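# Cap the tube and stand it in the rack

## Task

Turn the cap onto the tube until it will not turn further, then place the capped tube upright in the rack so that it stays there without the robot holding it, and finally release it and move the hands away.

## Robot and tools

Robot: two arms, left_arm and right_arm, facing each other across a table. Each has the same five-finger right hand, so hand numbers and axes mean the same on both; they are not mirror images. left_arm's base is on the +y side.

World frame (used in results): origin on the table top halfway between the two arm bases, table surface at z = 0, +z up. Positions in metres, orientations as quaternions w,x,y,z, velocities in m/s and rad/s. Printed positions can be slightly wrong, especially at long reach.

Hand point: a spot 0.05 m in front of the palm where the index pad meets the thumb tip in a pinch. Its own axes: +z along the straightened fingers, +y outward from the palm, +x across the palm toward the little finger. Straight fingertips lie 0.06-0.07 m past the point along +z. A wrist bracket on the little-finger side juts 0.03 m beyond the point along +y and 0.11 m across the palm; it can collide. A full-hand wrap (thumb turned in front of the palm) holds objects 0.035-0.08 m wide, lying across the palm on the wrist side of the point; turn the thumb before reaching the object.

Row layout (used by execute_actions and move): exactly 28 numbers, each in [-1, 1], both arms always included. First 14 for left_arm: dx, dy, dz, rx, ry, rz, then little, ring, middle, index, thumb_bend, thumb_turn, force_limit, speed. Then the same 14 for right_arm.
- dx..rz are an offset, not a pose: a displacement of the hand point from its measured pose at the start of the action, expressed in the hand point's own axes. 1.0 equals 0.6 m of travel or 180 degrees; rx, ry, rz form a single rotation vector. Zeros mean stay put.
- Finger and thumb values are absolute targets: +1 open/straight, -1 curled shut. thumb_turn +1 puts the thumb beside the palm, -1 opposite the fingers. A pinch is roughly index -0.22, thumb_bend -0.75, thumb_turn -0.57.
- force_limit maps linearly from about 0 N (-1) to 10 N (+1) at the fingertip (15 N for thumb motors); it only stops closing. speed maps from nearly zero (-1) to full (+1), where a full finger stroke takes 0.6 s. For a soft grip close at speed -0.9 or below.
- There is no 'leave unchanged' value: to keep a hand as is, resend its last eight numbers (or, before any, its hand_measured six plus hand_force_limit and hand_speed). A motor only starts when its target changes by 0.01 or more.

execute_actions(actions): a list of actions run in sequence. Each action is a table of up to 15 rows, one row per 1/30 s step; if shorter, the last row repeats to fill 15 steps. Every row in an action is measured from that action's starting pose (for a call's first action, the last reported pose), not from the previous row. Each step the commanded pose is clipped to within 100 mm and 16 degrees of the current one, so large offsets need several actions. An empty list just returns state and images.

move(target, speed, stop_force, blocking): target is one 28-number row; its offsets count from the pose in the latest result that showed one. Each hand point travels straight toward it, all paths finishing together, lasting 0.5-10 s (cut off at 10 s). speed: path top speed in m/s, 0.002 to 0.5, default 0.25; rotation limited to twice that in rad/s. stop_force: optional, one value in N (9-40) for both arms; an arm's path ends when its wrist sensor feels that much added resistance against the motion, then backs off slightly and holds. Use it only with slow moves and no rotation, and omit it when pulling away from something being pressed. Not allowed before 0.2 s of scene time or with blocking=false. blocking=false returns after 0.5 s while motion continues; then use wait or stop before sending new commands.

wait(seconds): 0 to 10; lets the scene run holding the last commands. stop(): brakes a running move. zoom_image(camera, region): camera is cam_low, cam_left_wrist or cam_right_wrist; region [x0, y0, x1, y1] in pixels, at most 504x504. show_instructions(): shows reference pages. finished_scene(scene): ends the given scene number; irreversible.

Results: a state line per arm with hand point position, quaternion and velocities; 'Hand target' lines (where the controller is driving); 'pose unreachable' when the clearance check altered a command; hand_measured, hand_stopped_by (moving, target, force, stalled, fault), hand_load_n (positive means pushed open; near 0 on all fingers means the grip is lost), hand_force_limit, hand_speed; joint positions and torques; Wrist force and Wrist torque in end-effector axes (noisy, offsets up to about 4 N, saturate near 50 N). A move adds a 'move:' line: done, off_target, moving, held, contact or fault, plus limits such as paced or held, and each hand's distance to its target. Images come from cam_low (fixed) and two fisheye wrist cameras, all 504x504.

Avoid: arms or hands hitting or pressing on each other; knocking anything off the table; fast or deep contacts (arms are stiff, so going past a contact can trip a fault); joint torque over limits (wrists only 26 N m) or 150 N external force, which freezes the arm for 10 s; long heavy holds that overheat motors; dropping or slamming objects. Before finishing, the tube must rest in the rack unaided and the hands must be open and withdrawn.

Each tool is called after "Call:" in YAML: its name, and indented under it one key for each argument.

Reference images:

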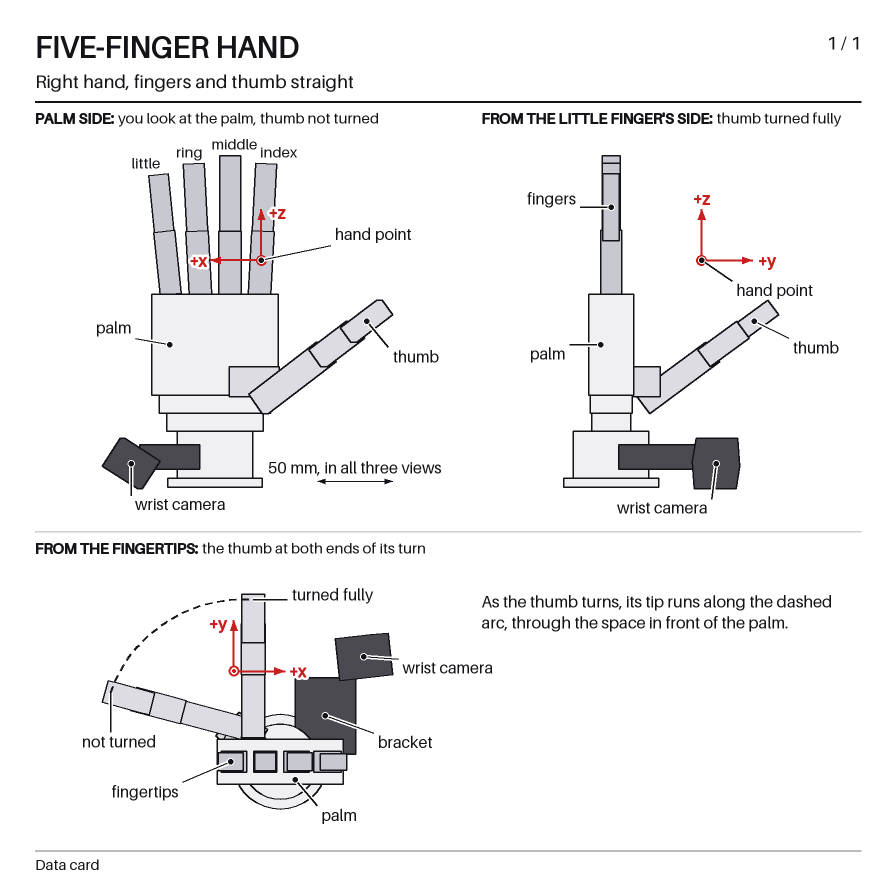

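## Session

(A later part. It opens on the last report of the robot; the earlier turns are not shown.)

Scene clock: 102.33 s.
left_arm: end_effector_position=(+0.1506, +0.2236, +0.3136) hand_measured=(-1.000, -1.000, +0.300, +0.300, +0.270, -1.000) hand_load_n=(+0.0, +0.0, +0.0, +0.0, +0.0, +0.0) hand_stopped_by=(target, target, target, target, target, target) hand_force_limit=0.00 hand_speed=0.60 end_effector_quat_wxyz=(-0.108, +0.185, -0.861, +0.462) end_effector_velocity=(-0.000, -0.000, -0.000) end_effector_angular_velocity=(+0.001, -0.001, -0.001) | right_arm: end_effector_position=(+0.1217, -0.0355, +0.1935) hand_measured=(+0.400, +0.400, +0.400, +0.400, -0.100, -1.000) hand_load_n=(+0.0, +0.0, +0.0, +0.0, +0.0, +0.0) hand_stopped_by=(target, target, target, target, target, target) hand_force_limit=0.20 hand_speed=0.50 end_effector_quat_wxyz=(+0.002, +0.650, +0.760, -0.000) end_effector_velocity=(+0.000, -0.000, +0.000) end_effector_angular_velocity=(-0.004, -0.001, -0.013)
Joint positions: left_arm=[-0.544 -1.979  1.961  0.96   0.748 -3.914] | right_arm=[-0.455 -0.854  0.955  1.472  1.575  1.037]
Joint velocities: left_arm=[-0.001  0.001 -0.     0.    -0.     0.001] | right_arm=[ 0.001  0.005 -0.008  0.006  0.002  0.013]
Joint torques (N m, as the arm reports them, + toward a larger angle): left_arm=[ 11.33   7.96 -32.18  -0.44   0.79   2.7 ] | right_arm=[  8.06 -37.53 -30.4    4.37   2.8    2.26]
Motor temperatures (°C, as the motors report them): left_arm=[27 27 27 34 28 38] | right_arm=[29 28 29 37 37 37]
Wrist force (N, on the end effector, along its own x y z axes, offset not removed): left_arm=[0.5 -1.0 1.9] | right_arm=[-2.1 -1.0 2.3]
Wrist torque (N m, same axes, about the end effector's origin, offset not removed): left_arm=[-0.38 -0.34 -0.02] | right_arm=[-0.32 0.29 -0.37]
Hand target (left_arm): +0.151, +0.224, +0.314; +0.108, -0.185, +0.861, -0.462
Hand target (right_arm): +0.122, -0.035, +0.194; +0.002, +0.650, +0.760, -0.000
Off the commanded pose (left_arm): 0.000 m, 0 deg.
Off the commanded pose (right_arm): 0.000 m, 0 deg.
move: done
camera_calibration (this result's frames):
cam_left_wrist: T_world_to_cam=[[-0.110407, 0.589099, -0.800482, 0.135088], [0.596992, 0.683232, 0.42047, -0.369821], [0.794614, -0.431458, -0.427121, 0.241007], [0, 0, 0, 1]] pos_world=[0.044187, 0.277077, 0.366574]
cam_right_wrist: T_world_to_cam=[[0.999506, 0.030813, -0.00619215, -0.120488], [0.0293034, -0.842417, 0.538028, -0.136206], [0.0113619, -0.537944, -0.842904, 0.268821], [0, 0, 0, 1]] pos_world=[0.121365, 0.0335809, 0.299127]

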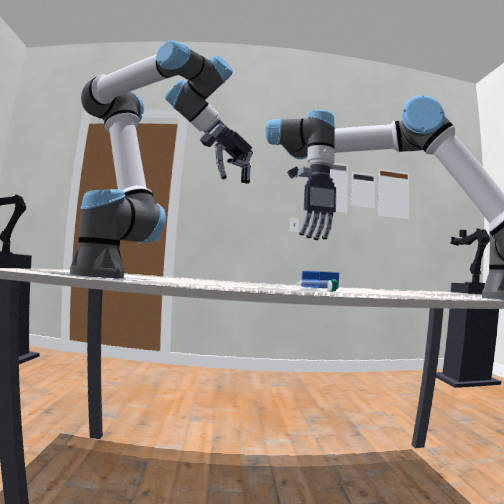

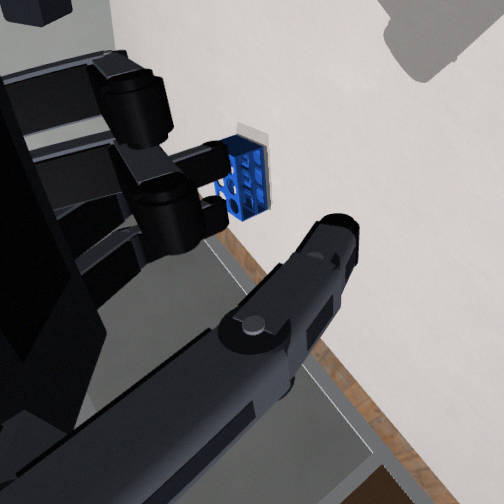

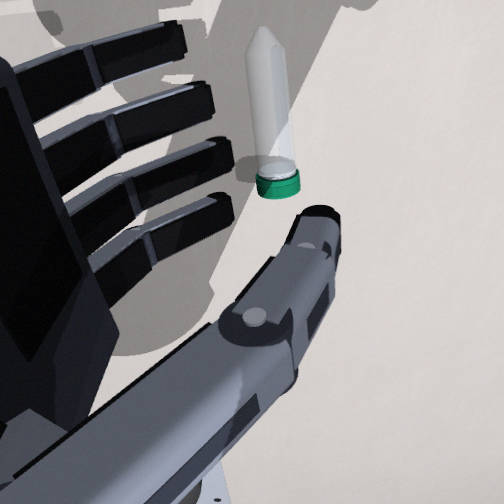

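Call:
move:
  target: [0,0,0,0,0,0,-1,-1,0.3,0.3,0.27,-1,0,0.6,-0.01,0.034,0.206,0.308,0,0,0.4,0.4,0.4,0.4,-0.1,-1,0.2,0.5]

Call:
move:
  target: [0,0,0,0,0,0,-1,-1,0.3,0.3,0.27,-1,0,0.6,0,0.062,0.0425,0,0,0,0.4,0.4,0.4,0.4,-0.1,-1,0.2,0.5]
  speed: 0.04
  stop_force: 12

Call:
zoom_image:
  camera: "cam_low"
  region: [270, 230, 370, 300]

Scene clock: 105.13 s.
left_arm: end_effector_position=(+0.1506, +0.2236, +0.3136) hand_measured=(-1.000, -1.000, +0.300, +0.300, +0.270, -1.000) hand_load_n=(+0.0, +0.0, +0.0, +0.0, +0.0, +0.0) hand_stopped_by=(target, target, target, target, target, target) hand_force_limit=0.00 hand_speed=0.60 end_effector_quat_wxyz=(-0.108, +0.185, -0.861, +0.462) end_effector_velocity=(-0.000, -0.000, -0.000) end_effector_angular_velocity=(+0.001, -0.001, -0.001) | right_arm: end_effector_position=(+0.1431, -0.0390, +0.0700) hand_measured=(+0.400, +0.400, +0.400, +0.400, -0.100, -1.000) hand_load_n=(+0.0, +0.0, +0.0, +0.0, +0.0, +0.0) hand_stopped_by=(target, target, target, target, target, target) hand_force_limit=0.20 hand_speed=0.50 end_effector_quat_wxyz=(-0.300, +0.577, +0.673, -0.353) end_effector_velocity=(+0.000, -0.000, -0.002) end_effector_angular_velocity=(-0.004, +0.014, +0.003)
Joint positions: left_arm=[-0.544 -1.979  1.961  0.96   0.748 -3.914] | right_arm=[-0.774 -0.418  0.799  2.015  1.001  0.465]
Joint velocities: left_arm=[-0.     0.     0.     0.     0.     0.001] | right_arm=[-0.002  0.01  -0.005  0.012 -0.002 -0.011]
Joint torques (N m, as the arm reports them, + toward a larger angle): left_arm=[ 11.71   8.14 -31.15  -0.56   0.58   2.74] | right_arm=[ -9.74 -46.89 -28.27   4.51  -3.04  -2.28]
Motor temperatures (°C, as the motors report them): left_arm=[27 27 27 34 28 38] | right_arm=[29 28 29 37 37 37]
Wrist force (N, on the end effector, along its own x y z axes, offset not removed): left_arm=[0.0 -0.7 2.0] | right_arm=[-1.5 -1.6 1.1]
Wrist torque (N m, same axes, about the end effector's origin, offset not removed): left_arm=[-0.39 -0.21 0.02] | right_arm=[-0.11 0.48 0.20]
Hand target (left_arm): +0.151, +0.224, +0.314; +0.108, -0.185, +0.861, -0.462
Hand target (right_arm): +0.143, -0.039, +0.070; -0.301, +0.577, +0.673, -0.353
Off the commanded pose (left_arm): 0.000 m, 0 deg.
Off the commanded pose (right_arm): 0.000 m, 0 deg.
move: done
camera_calibration (this result's frames):
cam_left_wrist: T_world_to_cam=[[-0.110407, 0.589099, -0.800482, 0.135088], [0.596992, 0.683232, 0.42047, -0.369821], [0.794614, -0.431458, -0.427121, 0.241007], [0, 0, 0, 1]] pos_world=[0.044187, 0.277077, 0.366574]
cam_right_wrist: T_world_to_cam=[[0.5717, -0.0392401, -0.819524, -0.0271262], [0.506644, -0.768778, 0.390246, -0.128436], [-0.645345, -0.63831, -0.41963, 0.223016], [0, 0, 0, 1]] pos_world=[0.224502, 0.04255, 0.121476]

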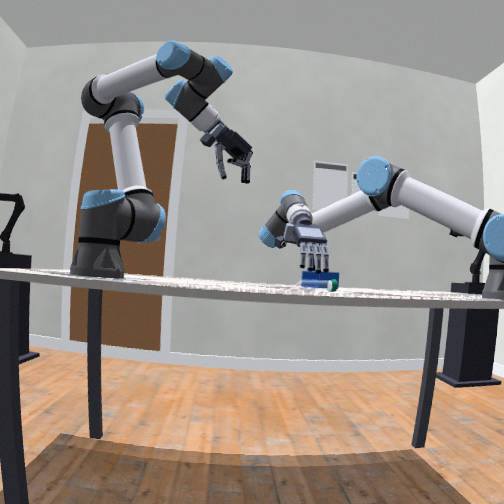

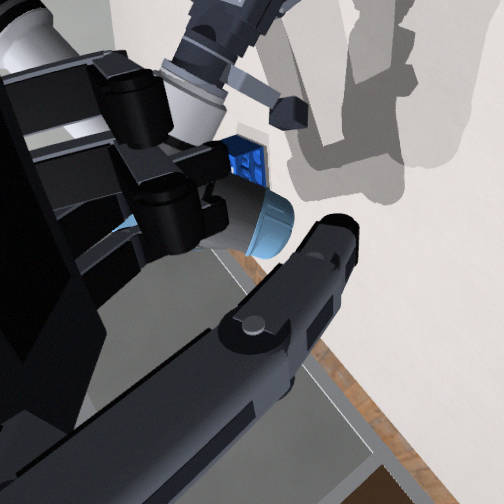

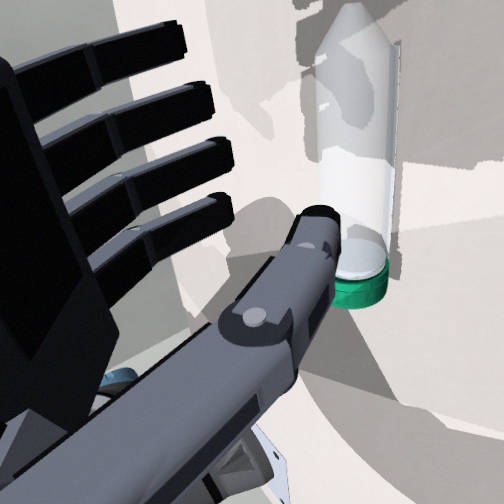

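Scene clock: 106.63 s.
left_arm: end_effector_position=(+0.1506, +0.2236, +0.3136) hand_measured=(-1.000, -1.000, +0.300, +0.300, +0.270, -1.000) hand_load_n=(+0.0, +0.0, +0.0, +0.0, +0.0, +0.0) hand_stopped_by=(target, target, target, target, target, target) hand_force_limit=0.00 hand_speed=0.60 end_effector_quat_wxyz=(-0.108, +0.185, -0.861, +0.462) end_effector_velocity=(+0.000, -0.000, -0.000) end_effector_angular_velocity=(+0.001, -0.000, +0.000) | right_arm: end_effector_position=(+0.1434, -0.0392, +0.0251) hand_measured=(+0.400, +0.400, +0.400, +0.400, -0.100, -1.000) hand_load_n=(+0.0, +0.0, +0.0, +0.0, +0.0, +0.0) hand_stopped_by=(target, target, target, target, target, target) hand_force_limit=0.20 hand_speed=0.50 end_effector_quat_wxyz=(-0.300, +0.577, +0.673, -0.353) end_effector_velocity=(+0.001, -0.000, -0.003) end_effector_angular_velocity=(-0.000, -0.001, +0.001)
Joint positions: left_arm=[-0.544 -1.979  1.961  0.96   0.748 -3.914] | right_arm=[-0.774 -0.359  0.801  1.954  1.001  0.465]
Joint velocities: left_arm=[ 0.001  0.     0.    -0.     0.     0.   ] | right_arm=[-0.     0.004 -0.001 -0.003  0.002 -0.001]
Joint torques (N m, as the arm reports them, + toward a larger angle): left_arm=[ 11.2    8.06 -31.04  -0.52   0.55   2.54] | right_arm=[ -9.63 -46.34 -27.     1.08   2.16  -2.29]
Motor temperatures (°C, as the motors report them): left_arm=[27 27 27 34 28 38] | right_arm=[29 28 29 37 37 37]
Wrist force (N, on the end effector, along its own x y z axes, offset not removed): left_arm=[1.2 -1.9 1.4] | right_arm=[-0.2 -1.8 -0.5]
Wrist torque (N m, same axes, about the end effector's origin, offset not removed): left_arm=[-0.58 -0.45 -0.06] | right_arm=[-0.27 -0.01 -0.03]
Hand target (left_arm): +0.151, +0.224, +0.314; +0.108, -0.185, +0.861, -0.462
Hand target (right_arm): +0.143, -0.039, +0.025; -0.300, +0.577, +0.673, -0.353
Off the commanded pose (left_arm): 0.000 m, 0 deg.
Off the commanded pose (right_arm): 0.000 m, 0 deg.
move: done
camera_calibration (this result's frames):
cam_left_wrist: T_world_to_cam=[[-0.110407, 0.589099, -0.800482, 0.135088], [0.596992, 0.683232, 0.42047, -0.369821], [0.794614, -0.431458, -0.427121, 0.241007], [0, 0, 0, 1]] pos_world=[0.044187, 0.277077, 0.366574]
cam_right_wrist: T_world_to_cam=[[0.5717, -0.0392332, -0.819524, -0.0640637], [0.506646, -0.768779, 0.390241, -0.111217], [-0.645344, -0.63831, -0.419634, 0.204267], [0, 0, 0, 1]] pos_world=[0.224795, 0.0423706, 0.0766168]

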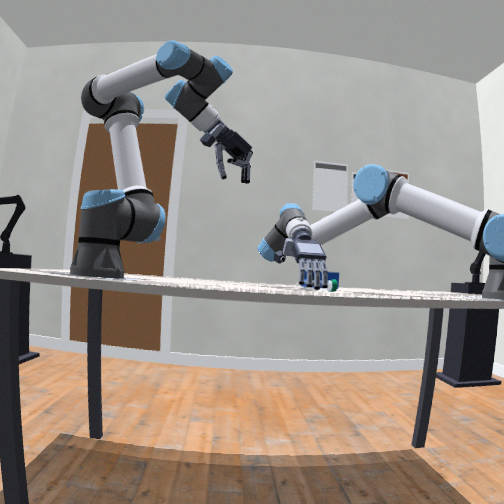

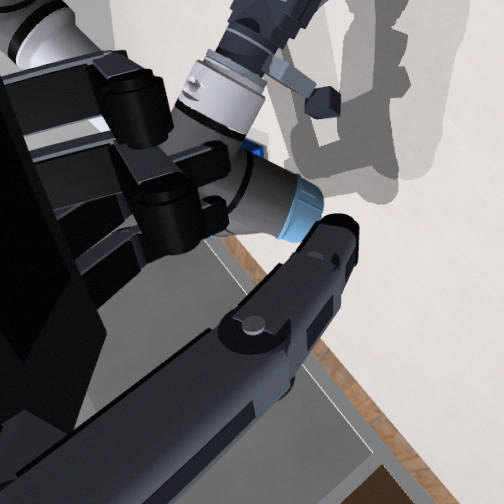

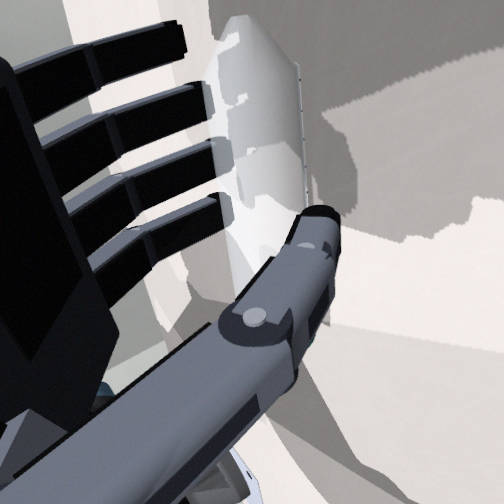

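Region (270, 230, 370, 300) of cam_low's 504x504 image, scaled by 5.040, with more detail than that image has; it fills the top 353 rows of this view, and the rest is white.

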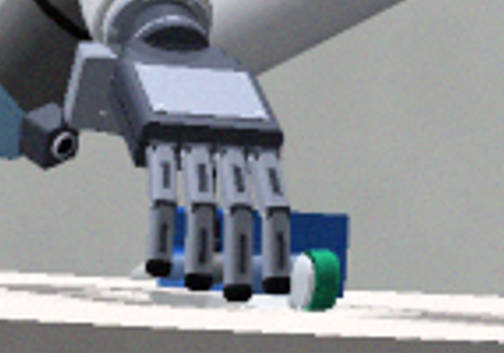

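Call:
move:
  target: [0,0,0,0,0,0,-1,-1,0.3,0.3,0.27,-1,0,0.6,0,0,0,0,0,0,0.4,0.4,-0.5,-0.5,-0.2,-1,0.2,-0.8]

Call:
move:
  target: [0,0,0,0,0,0,-1,-1,0.3,0.3,0.27,-1,0,0.6,-0.05,-0.25,-0.13,-0.308,0,0,0.4,0.4,-0.5,-0.5,-0.2,-1,0.2,-0.8]

Call:
move:
  target: [0,0,0,0,0,0,-1,-1,0.3,0.3,0.27,-1,0,0.6,0,0,0,0,0,-0.95,0.4,0.4,-0.5,-0.5,-0.2,-1,0.2,-0.8]
  speed: 0.45

Call:
move:
  target: [0,0,0,0,0,0,-1,-1,0.3,0.3,0.27,-1,0,0.6,-0.17,0,0,0,-0.5,0,0.4,0.4,-0.5,-0.5,-0.2,-1,0.2,-0.8]
  speed: 0.35

Call:
zoom_image:
  camera: "cam_low"
  region: [265, 185, 335, 255]

Scene clock: 108.43 s.
left_arm: end_effector_position=(+0.1506, +0.2236, +0.3136) hand_measured=(-1.000, -1.000, +0.300, +0.300, +0.270, -1.000) hand_load_n=(+0.0, +0.0, +0.0, +0.0, +0.0, +0.0) hand_stopped_by=(target, target, target, target, target, target) hand_force_limit=0.00 hand_speed=0.60 end_effector_quat_wxyz=(-0.108, +0.185, -0.861, +0.462) end_effector_velocity=(+0.000, +0.000, +0.001) end_effector_angular_velocity=(-0.002, +0.001, +0.000) | right_arm: end_effector_position=(+0.1434, -0.0392, +0.0252) hand_measured=(+0.400, +0.400, +0.048, +0.036, -0.194, -1.000) hand_load_n=(+0.0, +0.0, +6.0, +7.5, +10.0, -0.5) hand_stopped_by=(target, target, force, force, target, target) hand_force_limit=0.20 hand_speed=-0.80 end_effector_quat_wxyz=(-0.300, +0.577, +0.673, -0.353) end_effector_velocity=(-0.000, +0.000, -0.000) end_effector_angular_velocity=(+0.001, +0.001, +0.001)
Joint positions: left_arm=[-0.544 -1.979  1.961  0.96   0.748 -3.914] | right_arm=[-0.774 -0.359  0.801  1.955  1.001  0.465]
Joint velocities: left_arm=[ 0.    -0.002 -0.001 -0.    -0.    -0.   ] | right_arm=[ 0.     0.     0.     0.    -0.001 -0.002]
Joint torques (N m, as the arm reports them, + toward a larger angle): left_arm=[ 10.84   7.11 -31.66  -0.57   0.74   2.72] | right_arm=[ -8.26 -60.21  -4.44   2.03   2.08  -1.98]
Motor temperatures (°C, as the motors report them): left_arm=[27 27 27 34 28 38] | right_arm=[29 28 29 37 37 37]
Wrist force (N, on the end effector, along its own x y z axes, offset not removed): left_arm=[1.5 -1.0 0.4] | right_arm=[2.0 -6.4 -6.8]
Wrist torque (N m, same axes, about the end effector's origin, offset not removed): left_arm=[-0.43 -0.40 0.13] | right_arm=[0.13 -0.35 -0.05]
Hand target (left_arm): +0.151, +0.224, +0.314; +0.108, -0.185, +0.861, -0.462
Hand target (right_arm): +0.143, -0.039, +0.025; -0.300, +0.577, +0.673, -0.353
Off the commanded pose (left_arm): 0.000 m, 0 deg.
Off the commanded pose (right_arm): 0.000 m, 0 deg.
move: done
camera_calibration (this result's frames):
cam_left_wrist: T_world_to_cam=[[-0.110408, 0.589099, -0.800482, 0.135088], [0.596992, 0.683232, 0.42047, -0.36982], [0.794614, -0.431458, -0.427122, 0.241007], [0, 0, 0, 1]] pos_world=[0.044187, 0.277077, 0.366574]
cam_right_wrist: T_world_to_cam=[[0.571676, -0.0392638, -0.819539, -0.0640252], [0.506655, -0.768767, 0.390253, -0.111238], [-0.645358, -0.638322, -0.419593, 0.204283], [0, 0, 0, 1]] pos_world=[0.224796, 0.0423688, 0.0766553]

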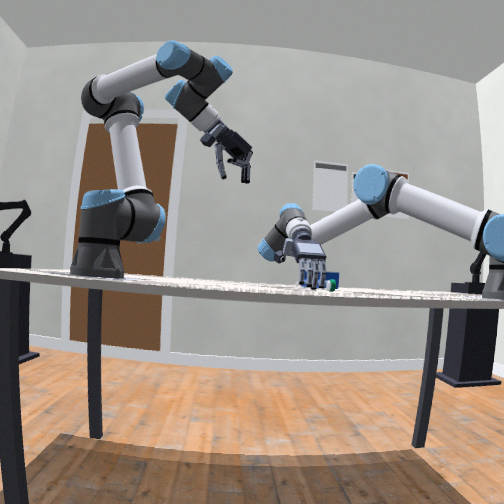

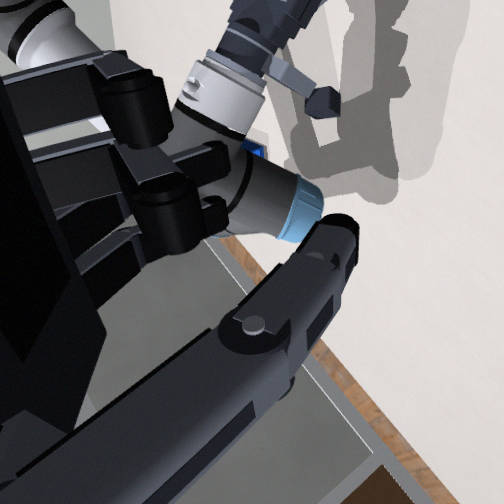

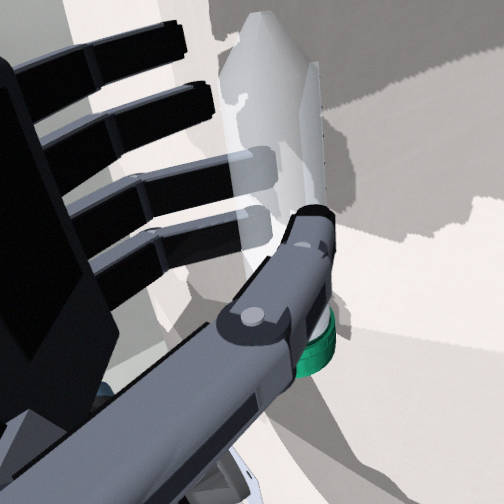

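Scene clock: 110.90 s.
left_arm: end_effector_position=(+0.1506, +0.2236, +0.3136) hand_measured=(-1.000, -1.000, +0.300, +0.300, +0.270, -1.000) hand_load_n=(+0.0, +0.0, +0.0, +0.0, +0.0, +0.0) hand_stopped_by=(target, target, target, target, target, target) hand_force_limit=0.00 hand_speed=0.60 end_effector_quat_wxyz=(-0.108, +0.185, -0.861, +0.462) end_effector_velocity=(-0.000, +0.000, +0.000) end_effector_angular_velocity=(-0.001, +0.001, +0.000) | right_arm: end_effector_position=(+0.1268, -0.0711, +0.1930) hand_measured=(+0.400, +0.400, +0.048, +0.036, -0.194, -1.000) hand_load_n=(+0.0, +0.0, +6.0, +7.0, +10.5, -0.5) hand_stopped_by=(target, target, force, force, target, target) hand_force_limit=0.20 hand_speed=-0.80 end_effector_quat_wxyz=(+0.002, +0.650, +0.760, -0.000) end_effector_velocity=(-0.000, -0.001, +0.002) end_effector_angular_velocity=(+0.000, -0.014, +0.000)
Joint positions: left_arm=[-0.544 -1.979  1.961  0.96   0.748 -3.914] | right_arm=[-0.489 -0.95   1.117  1.405  1.575  1.004]
Joint velocities: left_arm=[-0.    -0.001  0.    -0.     0.    -0.001] | right_arm=[ 0.006 -0.004  0.003 -0.004  0.012  0.005]
Joint torques (N m, as the arm reports them, + toward a larger angle): left_arm=[ 11.39   7.91 -31.47  -0.49   0.62   2.53] | right_arm=[  8.95 -52.01  -6.76   0.57   2.97   2.34]
Motor temperatures (°C, as the motors report them): left_arm=[27 27 27 34 28 38] | right_arm=[29 28 29 37 37 37]
Wrist force (N, on the end effector, along its own x y z axes, offset not removed): left_arm=[0.7 0.1 2.4] | right_arm=[1.5 -1.6 -2.2]
Wrist torque (N m, same axes, about the end effector's origin, offset not removed): left_arm=[-0.35 -0.35 0.04] | right_arm=[-0.15 -0.11 0.14]
Hand target (left_arm): +0.151, +0.224, +0.314; +0.108, -0.185, +0.861, -0.462
Hand target (right_arm): +0.127, -0.071, +0.193; +0.003, +0.650, +0.760, +0.000
Off the commanded pose (left_arm): 0.000 m, 0 deg.
Off the commanded pose (right_arm): 0.001 m, 0 deg.
move: done
camera_calibration (this result's frames):
cam_left_wrist: T_world_to_cam=[[-0.110408, 0.589099, -0.800482, 0.135088], [0.596992, 0.683232, 0.42047, -0.369821], [0.794614, -0.431458, -0.427121, 0.241007], [0, 0, 0, 1]] pos_world=[0.044187, 0.277077, 0.366574]
cam_right_wrist: T_world_to_cam=[[0.999518, 0.0304224, -0.00614928, -0.124461], [0.0289535, -0.842541, 0.537853, -0.166011], [0.0111817, -0.537772, -0.843016, 0.249255], [0, 0, 0, 1]] pos_world=[0.126421, -0.00204229, 0.29865]

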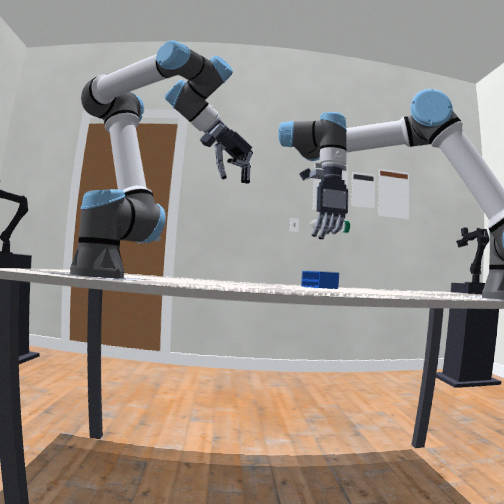

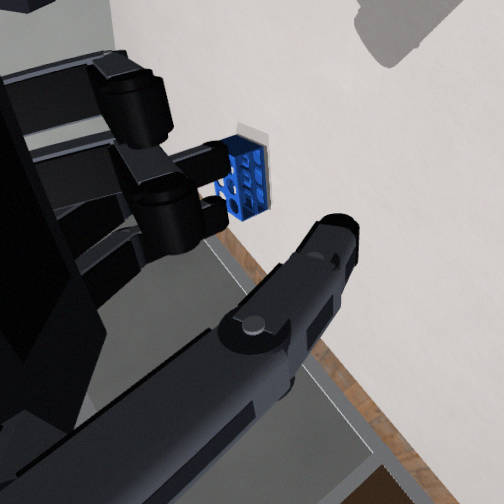

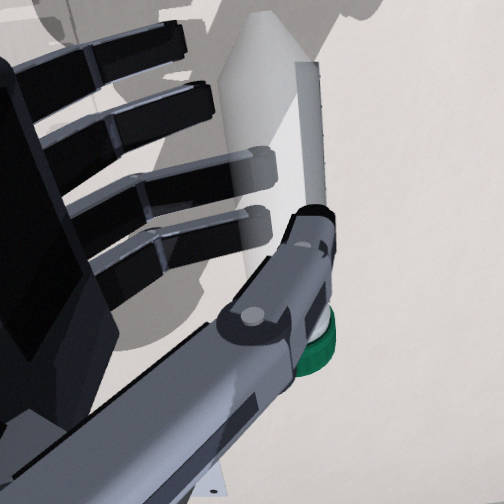

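Scene clock: 114.87 s.
left_arm: end_effector_position=(+0.1506, +0.2236, +0.3136) hand_measured=(-1.000, -1.000, +0.300, +0.300, +0.270, -1.000) hand_load_n=(+0.0, +0.0, +0.0, +0.0, +0.0, +0.0) hand_stopped_by=(target, target, target, target, target, target) hand_force_limit=0.00 hand_speed=0.60 end_effector_quat_wxyz=(-0.108, +0.185, -0.861, +0.462) end_effector_velocity=(+0.000, +0.000, +0.000) end_effector_angular_velocity=(-0.000, -0.000, +0.001) | right_arm: end_effector_position=(+0.1268, -0.0713, +0.1930) hand_measured=(+0.400, +0.400, +0.048, +0.036, -0.194, -1.000) hand_load_n=(+0.0, +0.0, +6.0, +7.0, +10.5, -0.5) hand_stopped_by=(target, target, force, force, target, target) hand_force_limit=0.20 hand_speed=-0.80 end_effector_quat_wxyz=(+0.000, -0.706, +0.708, -0.002) end_effector_velocity=(-0.000, -0.000, +0.000) end_effector_angular_velocity=(-0.001, +0.001, +0.012)
Joint positions: left_arm=[-0.544 -1.979  1.961  0.96   0.748 -3.914] | right_arm=[-0.743 -0.988  1.177  1.382  1.576 -2.234]
Joint velocities: left_arm=[ 0.001  0.    -0.    -0.     0.     0.   ] | right_arm=[ 0.     0.002 -0.004  0.003 -0.    -0.012]
Joint torques (N m, as the arm reports them, + toward a larger angle): left_arm=[ 11.35   7.75 -30.93  -0.64   0.54   2.75] | right_arm=[  9.29 -30.8  -30.07   4.35  -2.63  -2.57]
Motor temperatures (°C, as the motors report them): left_arm=[27 27 27 34 28 38] | right_arm=[29 28 29 37 37 37]
Wrist force (N, on the end effector, along its own x y z axes, offset not removed): left_arm=[1.4 -1.5 0.7] | right_arm=[4.1 -2.4 0.0]
Wrist torque (N m, same axes, about the end effector's origin, offset not removed): left_arm=[-0.47 -0.37 0.05] | right_arm=[-0.28 -0.48 0.19]
Hand target (left_arm): +0.151, +0.224, +0.314; +0.108, -0.185, +0.861, -0.462
Hand target (right_arm): +0.127, -0.071, +0.193; -0.000, +0.706, -0.708, +0.002
Off the commanded pose (left_arm): 0.000 m, 0 deg.
Off the commanded pose (right_arm): 0.000 m, 0 deg.
move: done
camera_calibration (this result's frames):
cam_left_wrist: T_world_to_cam=[[-0.110407, 0.5891, -0.800482, 0.135088], [0.596992, 0.683232, 0.42047, -0.369821], [0.794614, -0.431458, -0.427122, 0.241007], [0, 0, 0, 1]] pos_world=[0.044187, 0.277077, 0.366574]
cam_right_wrist: T_world_to_cam=[[-0.99177, 0.127302, -0.0136396, 0.136344], [0.100508, 0.840134, 0.532984, -0.0543149], [0.0793089, 0.527227, -0.846015, 0.317036], [0, 0, 0, 1]] pos_world=[0.115537, -0.138875, 0.299026]

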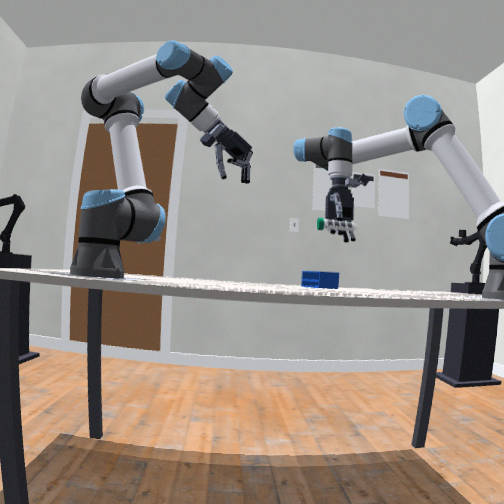

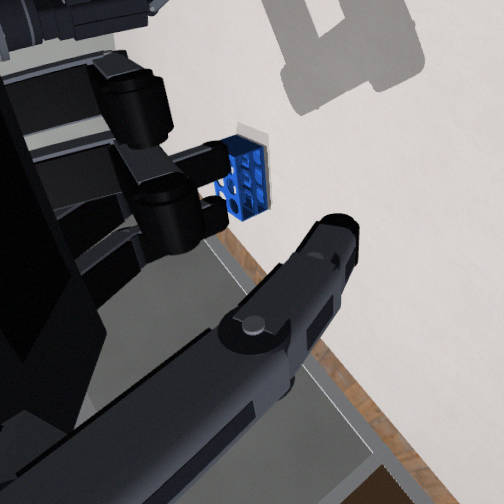

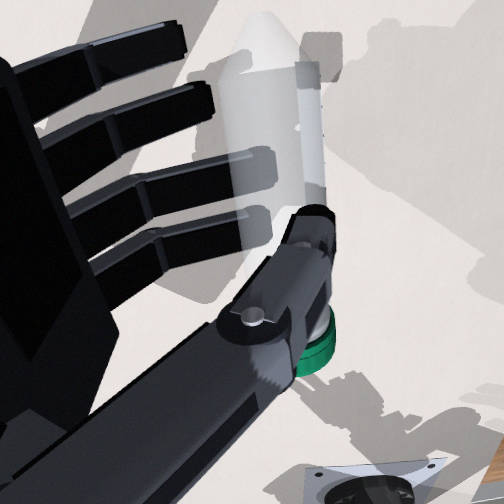

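Scene clock: 117.83 s.
left_arm: end_effector_position=(+0.1506, +0.2236, +0.3136) hand_measured=(-1.000, -1.000, +0.300, +0.300, +0.270, -1.000) hand_load_n=(+0.0, +0.0, +0.0, +0.0, +0.0, +0.0) hand_stopped_by=(target, target, target, target, target, target) hand_force_limit=0.00 hand_speed=0.60 end_effector_quat_wxyz=(-0.108, +0.185, -0.861, +0.462) end_effector_velocity=(+0.000, +0.000, +0.000) end_effector_angular_velocity=(-0.000, +0.001, +0.001) | right_arm: end_effector_position=(+0.1270, +0.0304, +0.1929) hand_measured=(+0.400, +0.400, +0.048, +0.036, -0.194, -1.000) hand_load_n=(+0.0, +0.0, +6.0, +7.0, +10.5, -1.0) hand_stopped_by=(target, target, force, force, target, target) hand_force_limit=0.20 hand_speed=-0.80 end_effector_quat_wxyz=(+0.501, -0.502, +0.501, +0.497) end_effector_velocity=(+0.000, +0.001, -0.001) end_effector_angular_velocity=(+0.015, +0.002, -0.004)
Joint positions: left_arm=[-0.544 -1.979  1.961  0.96   0.748 -3.914] | right_arm=[-0.919 -1.203  2.058 -0.847  0.732 -1.582]
Joint velocities: left_arm=[ 0.001 -0.     0.    -0.     0.    -0.   ] | right_arm=[ 0.003  0.006  0.008 -0.036  0.007  0.018]
Joint torques (N m, as the arm reports them, + toward a larger angle): left_arm=[ 10.97   7.23 -31.21  -0.52   0.65   2.6 ] | right_arm=[  9.13 -20.78  -4.    -2.8    2.73   2.23]
Motor temperatures (°C, as the motors report them): left_arm=[27 27 27 34 28 38] | right_arm=[29 28 29 37 37 37]
Wrist force (N, on the end effector, along its own x y z axes, offset not removed): left_arm=[0.7 -1.4 2.1] | right_arm=[-1.5 2.8 -1.0]
Wrist torque (N m, same axes, about the end effector's origin, offset not removed): left_arm=[-0.52 -0.34 0.02] | right_arm=[0.44 0.59 0.03]
Hand target (left_arm): +0.151, +0.224, +0.314; +0.108, -0.185, +0.861, -0.462
Hand target (right_arm): +0.127, +0.031, +0.193; +0.501, -0.501, +0.500, +0.497
Off the commanded pose (left_arm): 0.000 m, 0 deg.
Off the commanded pose (right_arm): 0.000 m, 0 deg.
move: done
camera_calibration (this result's frames):
cam_left_wrist: T_world_to_cam=[[-0.110408, 0.589099, -0.800482, 0.135088], [0.596992, 0.683232, 0.42047, -0.369821], [0.794614, -0.431459, -0.427122, 0.241007], [0, 0, 0, 1]] pos_world=[0.044187, 0.277077, 0.366574]
cam_right_wrist: T_world_to_cam=[[-0.992813, 0.0133467, 0.118926, 0.101662], [0.0937094, -0.53138, 0.841935, -0.156743], [0.0744321, 0.847028, 0.526311, -0.0106007], [0, 0, 0, 1]] pos_world=[0.116408, -0.0756679, 0.125456]

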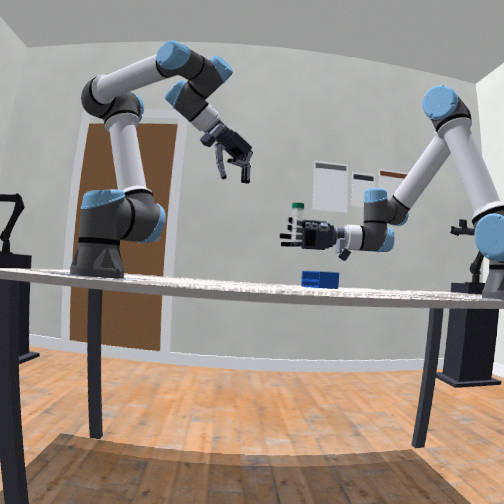

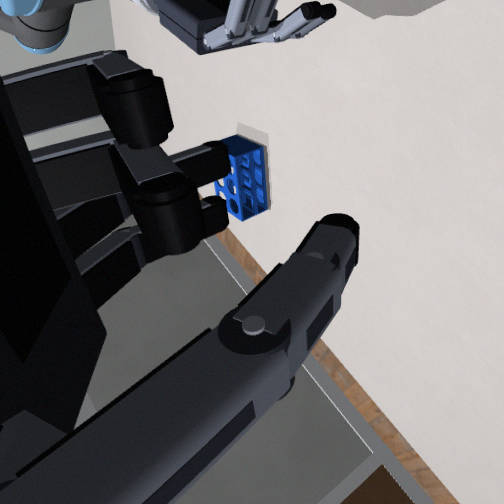

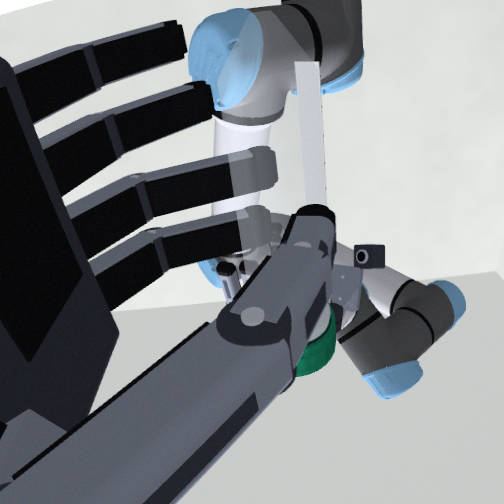

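Region (265, 185, 335, 255) of cam_low's 504x504 image, scaled by 7.200, with more detail than that image has.

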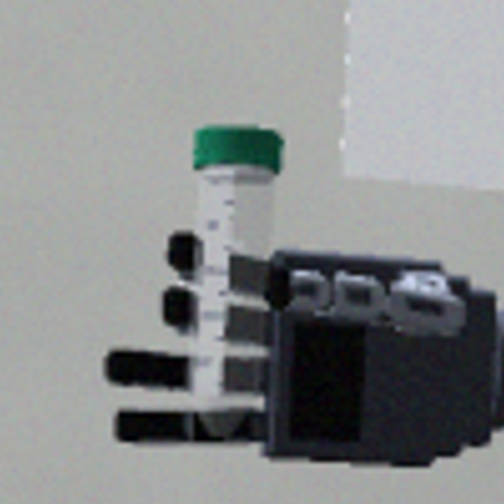

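Call:
move:
  target: [0.17,-0.0442,0.2677,-0.0025,-0.1,-0.0685,-1,-1,0.3,0.3,0.27,-1,0,0.6,0.05,0.009,0.0095,0,0,0,0.4,0.4,-0.5,-0.5,-0.2,-1,0.2,-0.8]
  speed: 0.15

Call:
move:
  target: [0,0,0,0,0,0,-1,-1,0.3,0.3,0.27,-1,0,0.6,-0.05,0,0,0,0,0,0.4,0.4,-0.5,-0.5,-0.2,-1,0.2,-0.8]
  speed: 0.04

Call:
move:
  target: [0,0,0,0,0,0,-1,-1,0.045,0.03,-0.03,-1,0.4,-0.7,0,0,0,0,0,0,0.4,0.4,-0.5,-0.5,-0.2,-1,0.2,-0.8]

Scene clock: 120.10 s.
left_arm: end_effector_position=(+0.1213, +0.0465, +0.2453) hand_measured=(-1.000, -1.000, +0.300, +0.300, +0.270, -1.000) hand_load_n=(+0.0, +0.0, +0.0, +0.0, +0.0, +0.0) hand_stopped_by=(target, target, target, target, target, target) hand_force_limit=0.00 hand_speed=0.60 end_effector_quat_wxyz=(-0.190, +0.346, -0.810, +0.434) end_effector_velocity=(-0.000, -0.002, +0.000) end_effector_angular_velocity=(+0.001, +0.000, +0.004) | right_arm: end_effector_position=(+0.1218, +0.0360, +0.1629) hand_measured=(+0.400, +0.400, +0.048, +0.036, -0.194, -1.000) hand_load_n=(+0.0, +0.0, +6.0, +7.0, +10.5, -1.0) hand_stopped_by=(target, target, force, force, target, target) hand_force_limit=0.20 hand_speed=-0.80 end_effector_quat_wxyz=(+0.501, -0.502, +0.501, +0.497) end_effector_velocity=(-0.000, +0.000, -0.000) end_effector_angular_velocity=(+0.000, -0.002, +0.000)
Joint positions: left_arm=[-0.356 -1.305  1.556  0.887  0.653 -4.175] | right_arm=[-0.9   -1.137  2.069 -0.925  0.751 -1.582]
Joint velocities: left_arm=[ 0.002  0.007 -0.009  0.006 -0.001 -0.005] | right_arm=[ 0.     0.001  0.    -0.001  0.    -0.001]
Joint torques (N m, as the arm reports them, + toward a larger angle): left_arm=[ 10.6  -20.59 -31.63   3.71  -2.95  -2.65] | right_arm=[  8.12 -20.97  -1.57  -2.77   2.83   0.  ]
Motor temperatures (°C, as the motors report them): left_arm=[27 27 27 34 28 38] | right_arm=[29 28 29 37 37 37]
Wrist force (N, on the end effector, along its own x y z axes, offset not removed): left_arm=[1.6 -1.2 1.4] | right_arm=[-2.8 -2.3 1.4]
Wrist torque (N m, same axes, about the end effector's origin, offset not removed): left_arm=[-0.50 -0.42 0.05] | right_arm=[-0.17 0.40 -0.27]
Hand target (left_arm): +0.121, +0.046, +0.245; +0.190, -0.346, +0.810, -0.433
Hand target (right_arm): +0.122, +0.036, +0.163; +0.501, -0.502, +0.501, +0.497
Off the commanded pose (left_arm): 0.001 m, 0 deg.
Off the commanded pose (right_arm): 0.000 m, 0 deg.
move: done
camera_calibration (this result's frames):
cam_left_wrist: T_world_to_cam=[[-0.326158, 0.503215, -0.800247, 0.211663], [0.303014, 0.857525, 0.415733, -0.173869], [0.895435, -0.106891, -0.432169, 0.132594], [0, 0, 0, 1]] pos_world=[0.00299097, 0.0567578, 0.298968]
cam_right_wrist: T_world_to_cam=[[-0.99282, 0.0133441, 0.118871, 0.0999289], [0.0936631, -0.531393, 0.841931, -0.128011], [0.0744022, 0.84702, 0.526328, 0.000904188], [0, 0, 0, 1]] pos_world=[0.111134, -0.0701237, 0.0954221]

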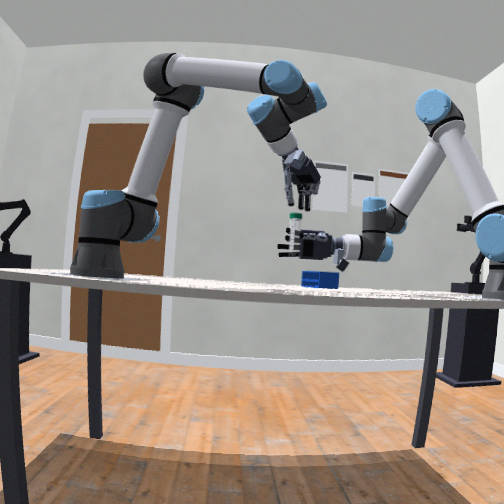

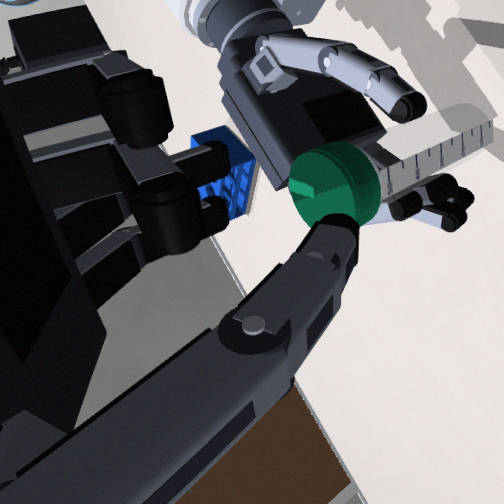

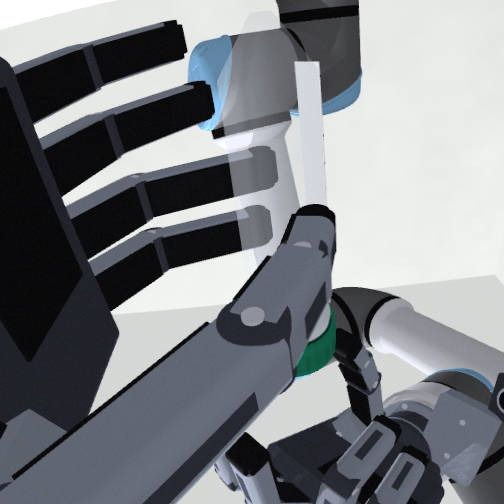

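Scene clock: 121.20 s.
left_arm: end_effector_position=(+0.1214, +0.0465, +0.2453) hand_measured=(-1.000, -1.000, +0.300, +0.300, +0.270, -1.000) hand_load_n=(+0.0, +0.0, +0.0, +0.0, +0.0, +0.0) hand_stopped_by=(target, target, target, target, target, target) hand_force_limit=0.00 hand_speed=0.60 end_effector_quat_wxyz=(-0.190, +0.346, -0.810, +0.434) end_effector_velocity=(+0.000, +0.000, +0.000) end_effector_angular_velocity=(-0.001, +0.001, +0.001) | right_arm: end_effector_position=(+0.1216, +0.0362, +0.1927) hand_measured=(+0.400, +0.400, +0.048, +0.036, -0.194, -1.000) hand_load_n=(+0.0, +0.0, +6.0, +7.0, +10.5, -1.0) hand_stopped_by=(target, target, force, force, target, target) hand_force_limit=0.20 hand_speed=-0.80 end_effector_quat_wxyz=(+0.501, -0.502, +0.501, +0.497) end_effector_velocity=(-0.000, -0.000, +0.002) end_effector_angular_velocity=(-0.000, +0.000, +0.001)
Joint positions: left_arm=[-0.356 -1.305  1.556  0.887  0.653 -4.175] | right_arm=[-0.899 -1.199  2.051 -0.846  0.751 -1.581]
Joint velocities: left_arm=[ 0.001 -0.001  0.    -0.    -0.    -0.   ] | right_arm=[-0.    -0.005 -0.002  0.007 -0.001 -0.   ]
Joint torques (N m, as the arm reports them, + toward a larger angle): left_arm=[ -4.84 -40.93  -7.88  -0.24  -2.14   2.64] | right_arm=[  3.74 -36.61 -26.77   0.99   1.95  -2.29]
Motor temperatures (°C, as the motors report them): left_arm=[27 27 27 34 28 38] | right_arm=[29 28 29 37 37 37]
Wrist force (N, on the end effector, along its own x y z axes, offset not removed): left_arm=[1.9 -1.3 1.4] | right_arm=[4.3 0.6 -0.9]
Wrist torque (N m, same axes, about the end effector's origin, offset not removed): left_arm=[-0.47 -0.50 0.08] | right_arm=[0.21 -0.55 0.41]
Hand target (left_arm): +0.121, +0.046, +0.245; +0.190, -0.346, +0.810, -0.434
Hand target (right_arm): +0.122, +0.036, +0.193; +0.501, -0.502, +0.501, +0.497
Off the commanded pose (left_arm): 0.000 m, 0 deg.
Off the commanded pose (right_arm): 0.000 m, 0 deg.
move: done
camera_calibration (this result's frames):
cam_left_wrist: T_world_to_cam=[[-0.326187, 0.503184, -0.800255, 0.211681], [0.302941, 0.857552, 0.41573, -0.173879], [0.895449, -0.106824, -0.432157, 0.132552], [0, 0, 0, 1]] pos_world=[0.00302883, 0.0567555, 0.298969]
cam_right_wrist: T_world_to_cam=[[-0.992809, 0.0133451, 0.118961, 0.0962539], [0.0937332, -0.531452, 0.841886, -0.152959], [0.0744571, 0.846983, 0.52638, -0.0149191], [0, 0, 0, 1]] pos_world=[0.11101, -0.0699389, 0.125177]

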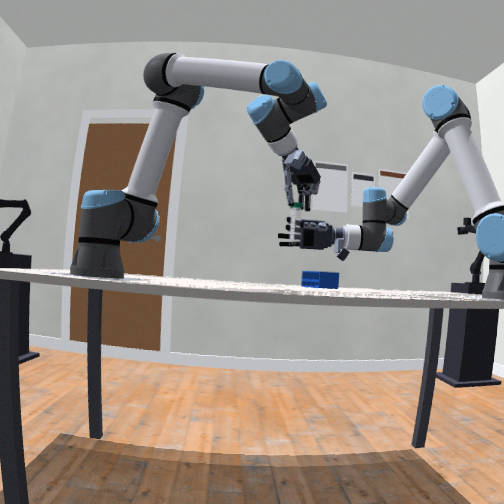

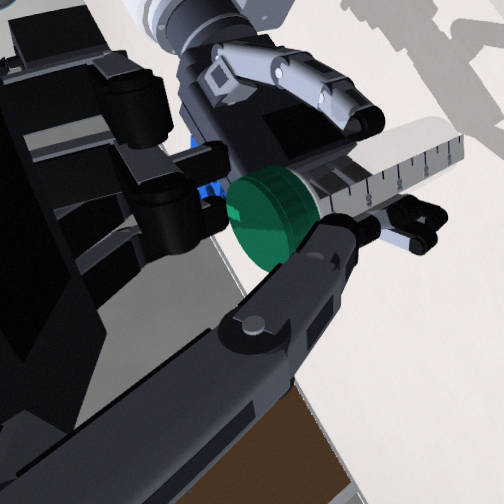

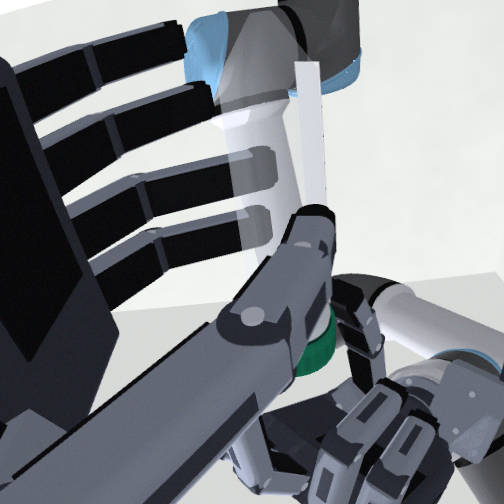

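Scene clock: 122.40 s.
left_arm: end_effector_position=(+0.1214, +0.0465, +0.2453) hand_measured=(-1.000, -1.000, +0.048, +0.030, -0.016, -1.000) hand_load_n=(+0.0, +0.0, +6.5, +2.0, +9.5, +1.0) hand_stopped_by=(target, target, target, target, stalled, target) hand_force_limit=0.40 hand_speed=-0.70 end_effector_quat_wxyz=(-0.190, +0.346, -0.810, +0.434) end_effector_velocity=(-0.000, -0.000, +0.000) end_effector_angular_velocity=(-0.001, +0.000, -0.000) | right_arm: end_effector_position=(+0.1217, +0.0362, +0.1927) hand_measured=(+0.400, +0.400, +0.048, +0.036, -0.194, -1.000) hand_load_n=(+0.0, +0.0, +6.0, +7.0, +10.0, +0.5) hand_stopped_by=(target, target, force, force, target, target) hand_force_limit=0.20 hand_speed=-0.80 end_effector_quat_wxyz=(+0.501, -0.502, +0.501, +0.497) end_effector_velocity=(-0.000, +0.000, -0.000) end_effector_angular_velocity=(-0.000, +0.000, +0.001)
Joint positions: left_arm=[-0.356 -1.305  1.556  0.887  0.653 -4.175] | right_arm=[-0.899 -1.199  2.051 -0.846  0.751 -1.581]
Joint velocities: left_arm=[-0. -0.  0.  0. -0. -0.] | right_arm=[ 0.001  0.001  0.    -0.001 -0.     0.   ]
Joint torques (N m, as the arm reports them, + toward a larger angle): left_arm=[ -3.94 -40.36 -12.07   1.17  -1.97   2.39] | right_arm=[  4.18 -18.66  -0.9   -2.05   1.49   1.84]
Motor temperatures (°C, as the motors report them): left_arm=[27 27 27 34 28 38] | right_arm=[29 28 29 37 37 37]
Wrist force (N, on the end effector, along its own x y z axes, offset not removed): left_arm=[1.1 3.9 2.1] | right_arm=[-6.2 -2.4 -4.0]
Wrist torque (N m, same axes, about the end effector's origin, offset not removed): left_arm=[-0.32 -0.29 0.02] | right_arm=[0.29 0.77 -0.12]
Hand target (left_arm): +0.121, +0.046, +0.245; +0.190, -0.346, +0.810, -0.434
Hand target (right_arm): +0.122, +0.036, +0.193; +0.501, -0.502, +0.501, +0.497
Off the commanded pose (left_arm): 0.000 m, 0 deg.
Off the commanded pose (right_arm): 0.000 m, 0 deg.
move: done
camera_calibration (this result's frames):
cam_left_wrist: T_world_to_cam=[[-0.326186, 0.503184, -0.800255, 0.211675], [0.302941, 0.857551, 0.415731, -0.173878], [0.895449, -0.106825, -0.432157, 0.132549], [0, 0, 0, 1]] pos_world=[0.00302984, 0.0567576, 0.298963]
cam_right_wrist: T_world_to_cam=[[-0.992812, 0.013341, 0.118936, 0.0962612], [0.0937116, -0.531482, 0.84187, -0.152966], [0.0744437, 0.846965, 0.526411, -0.0149356], [0, 0, 0, 1]] pos_world=[0.111016, -0.069933, 0.125191]

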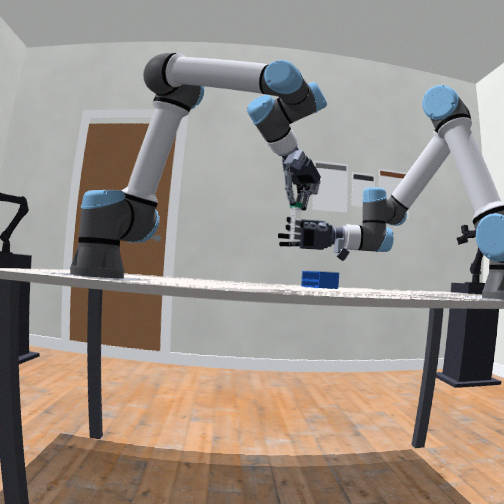

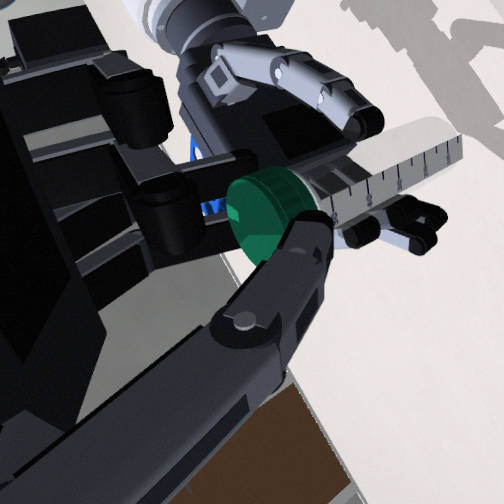

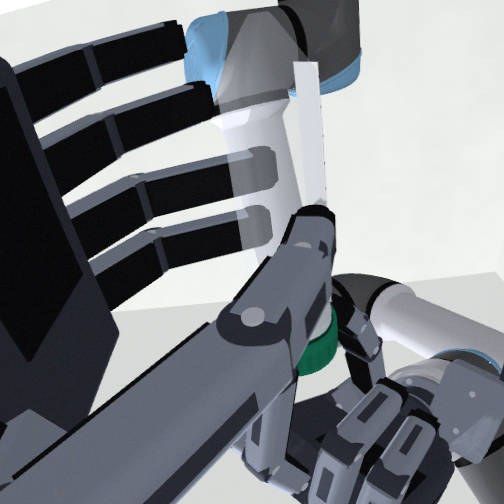

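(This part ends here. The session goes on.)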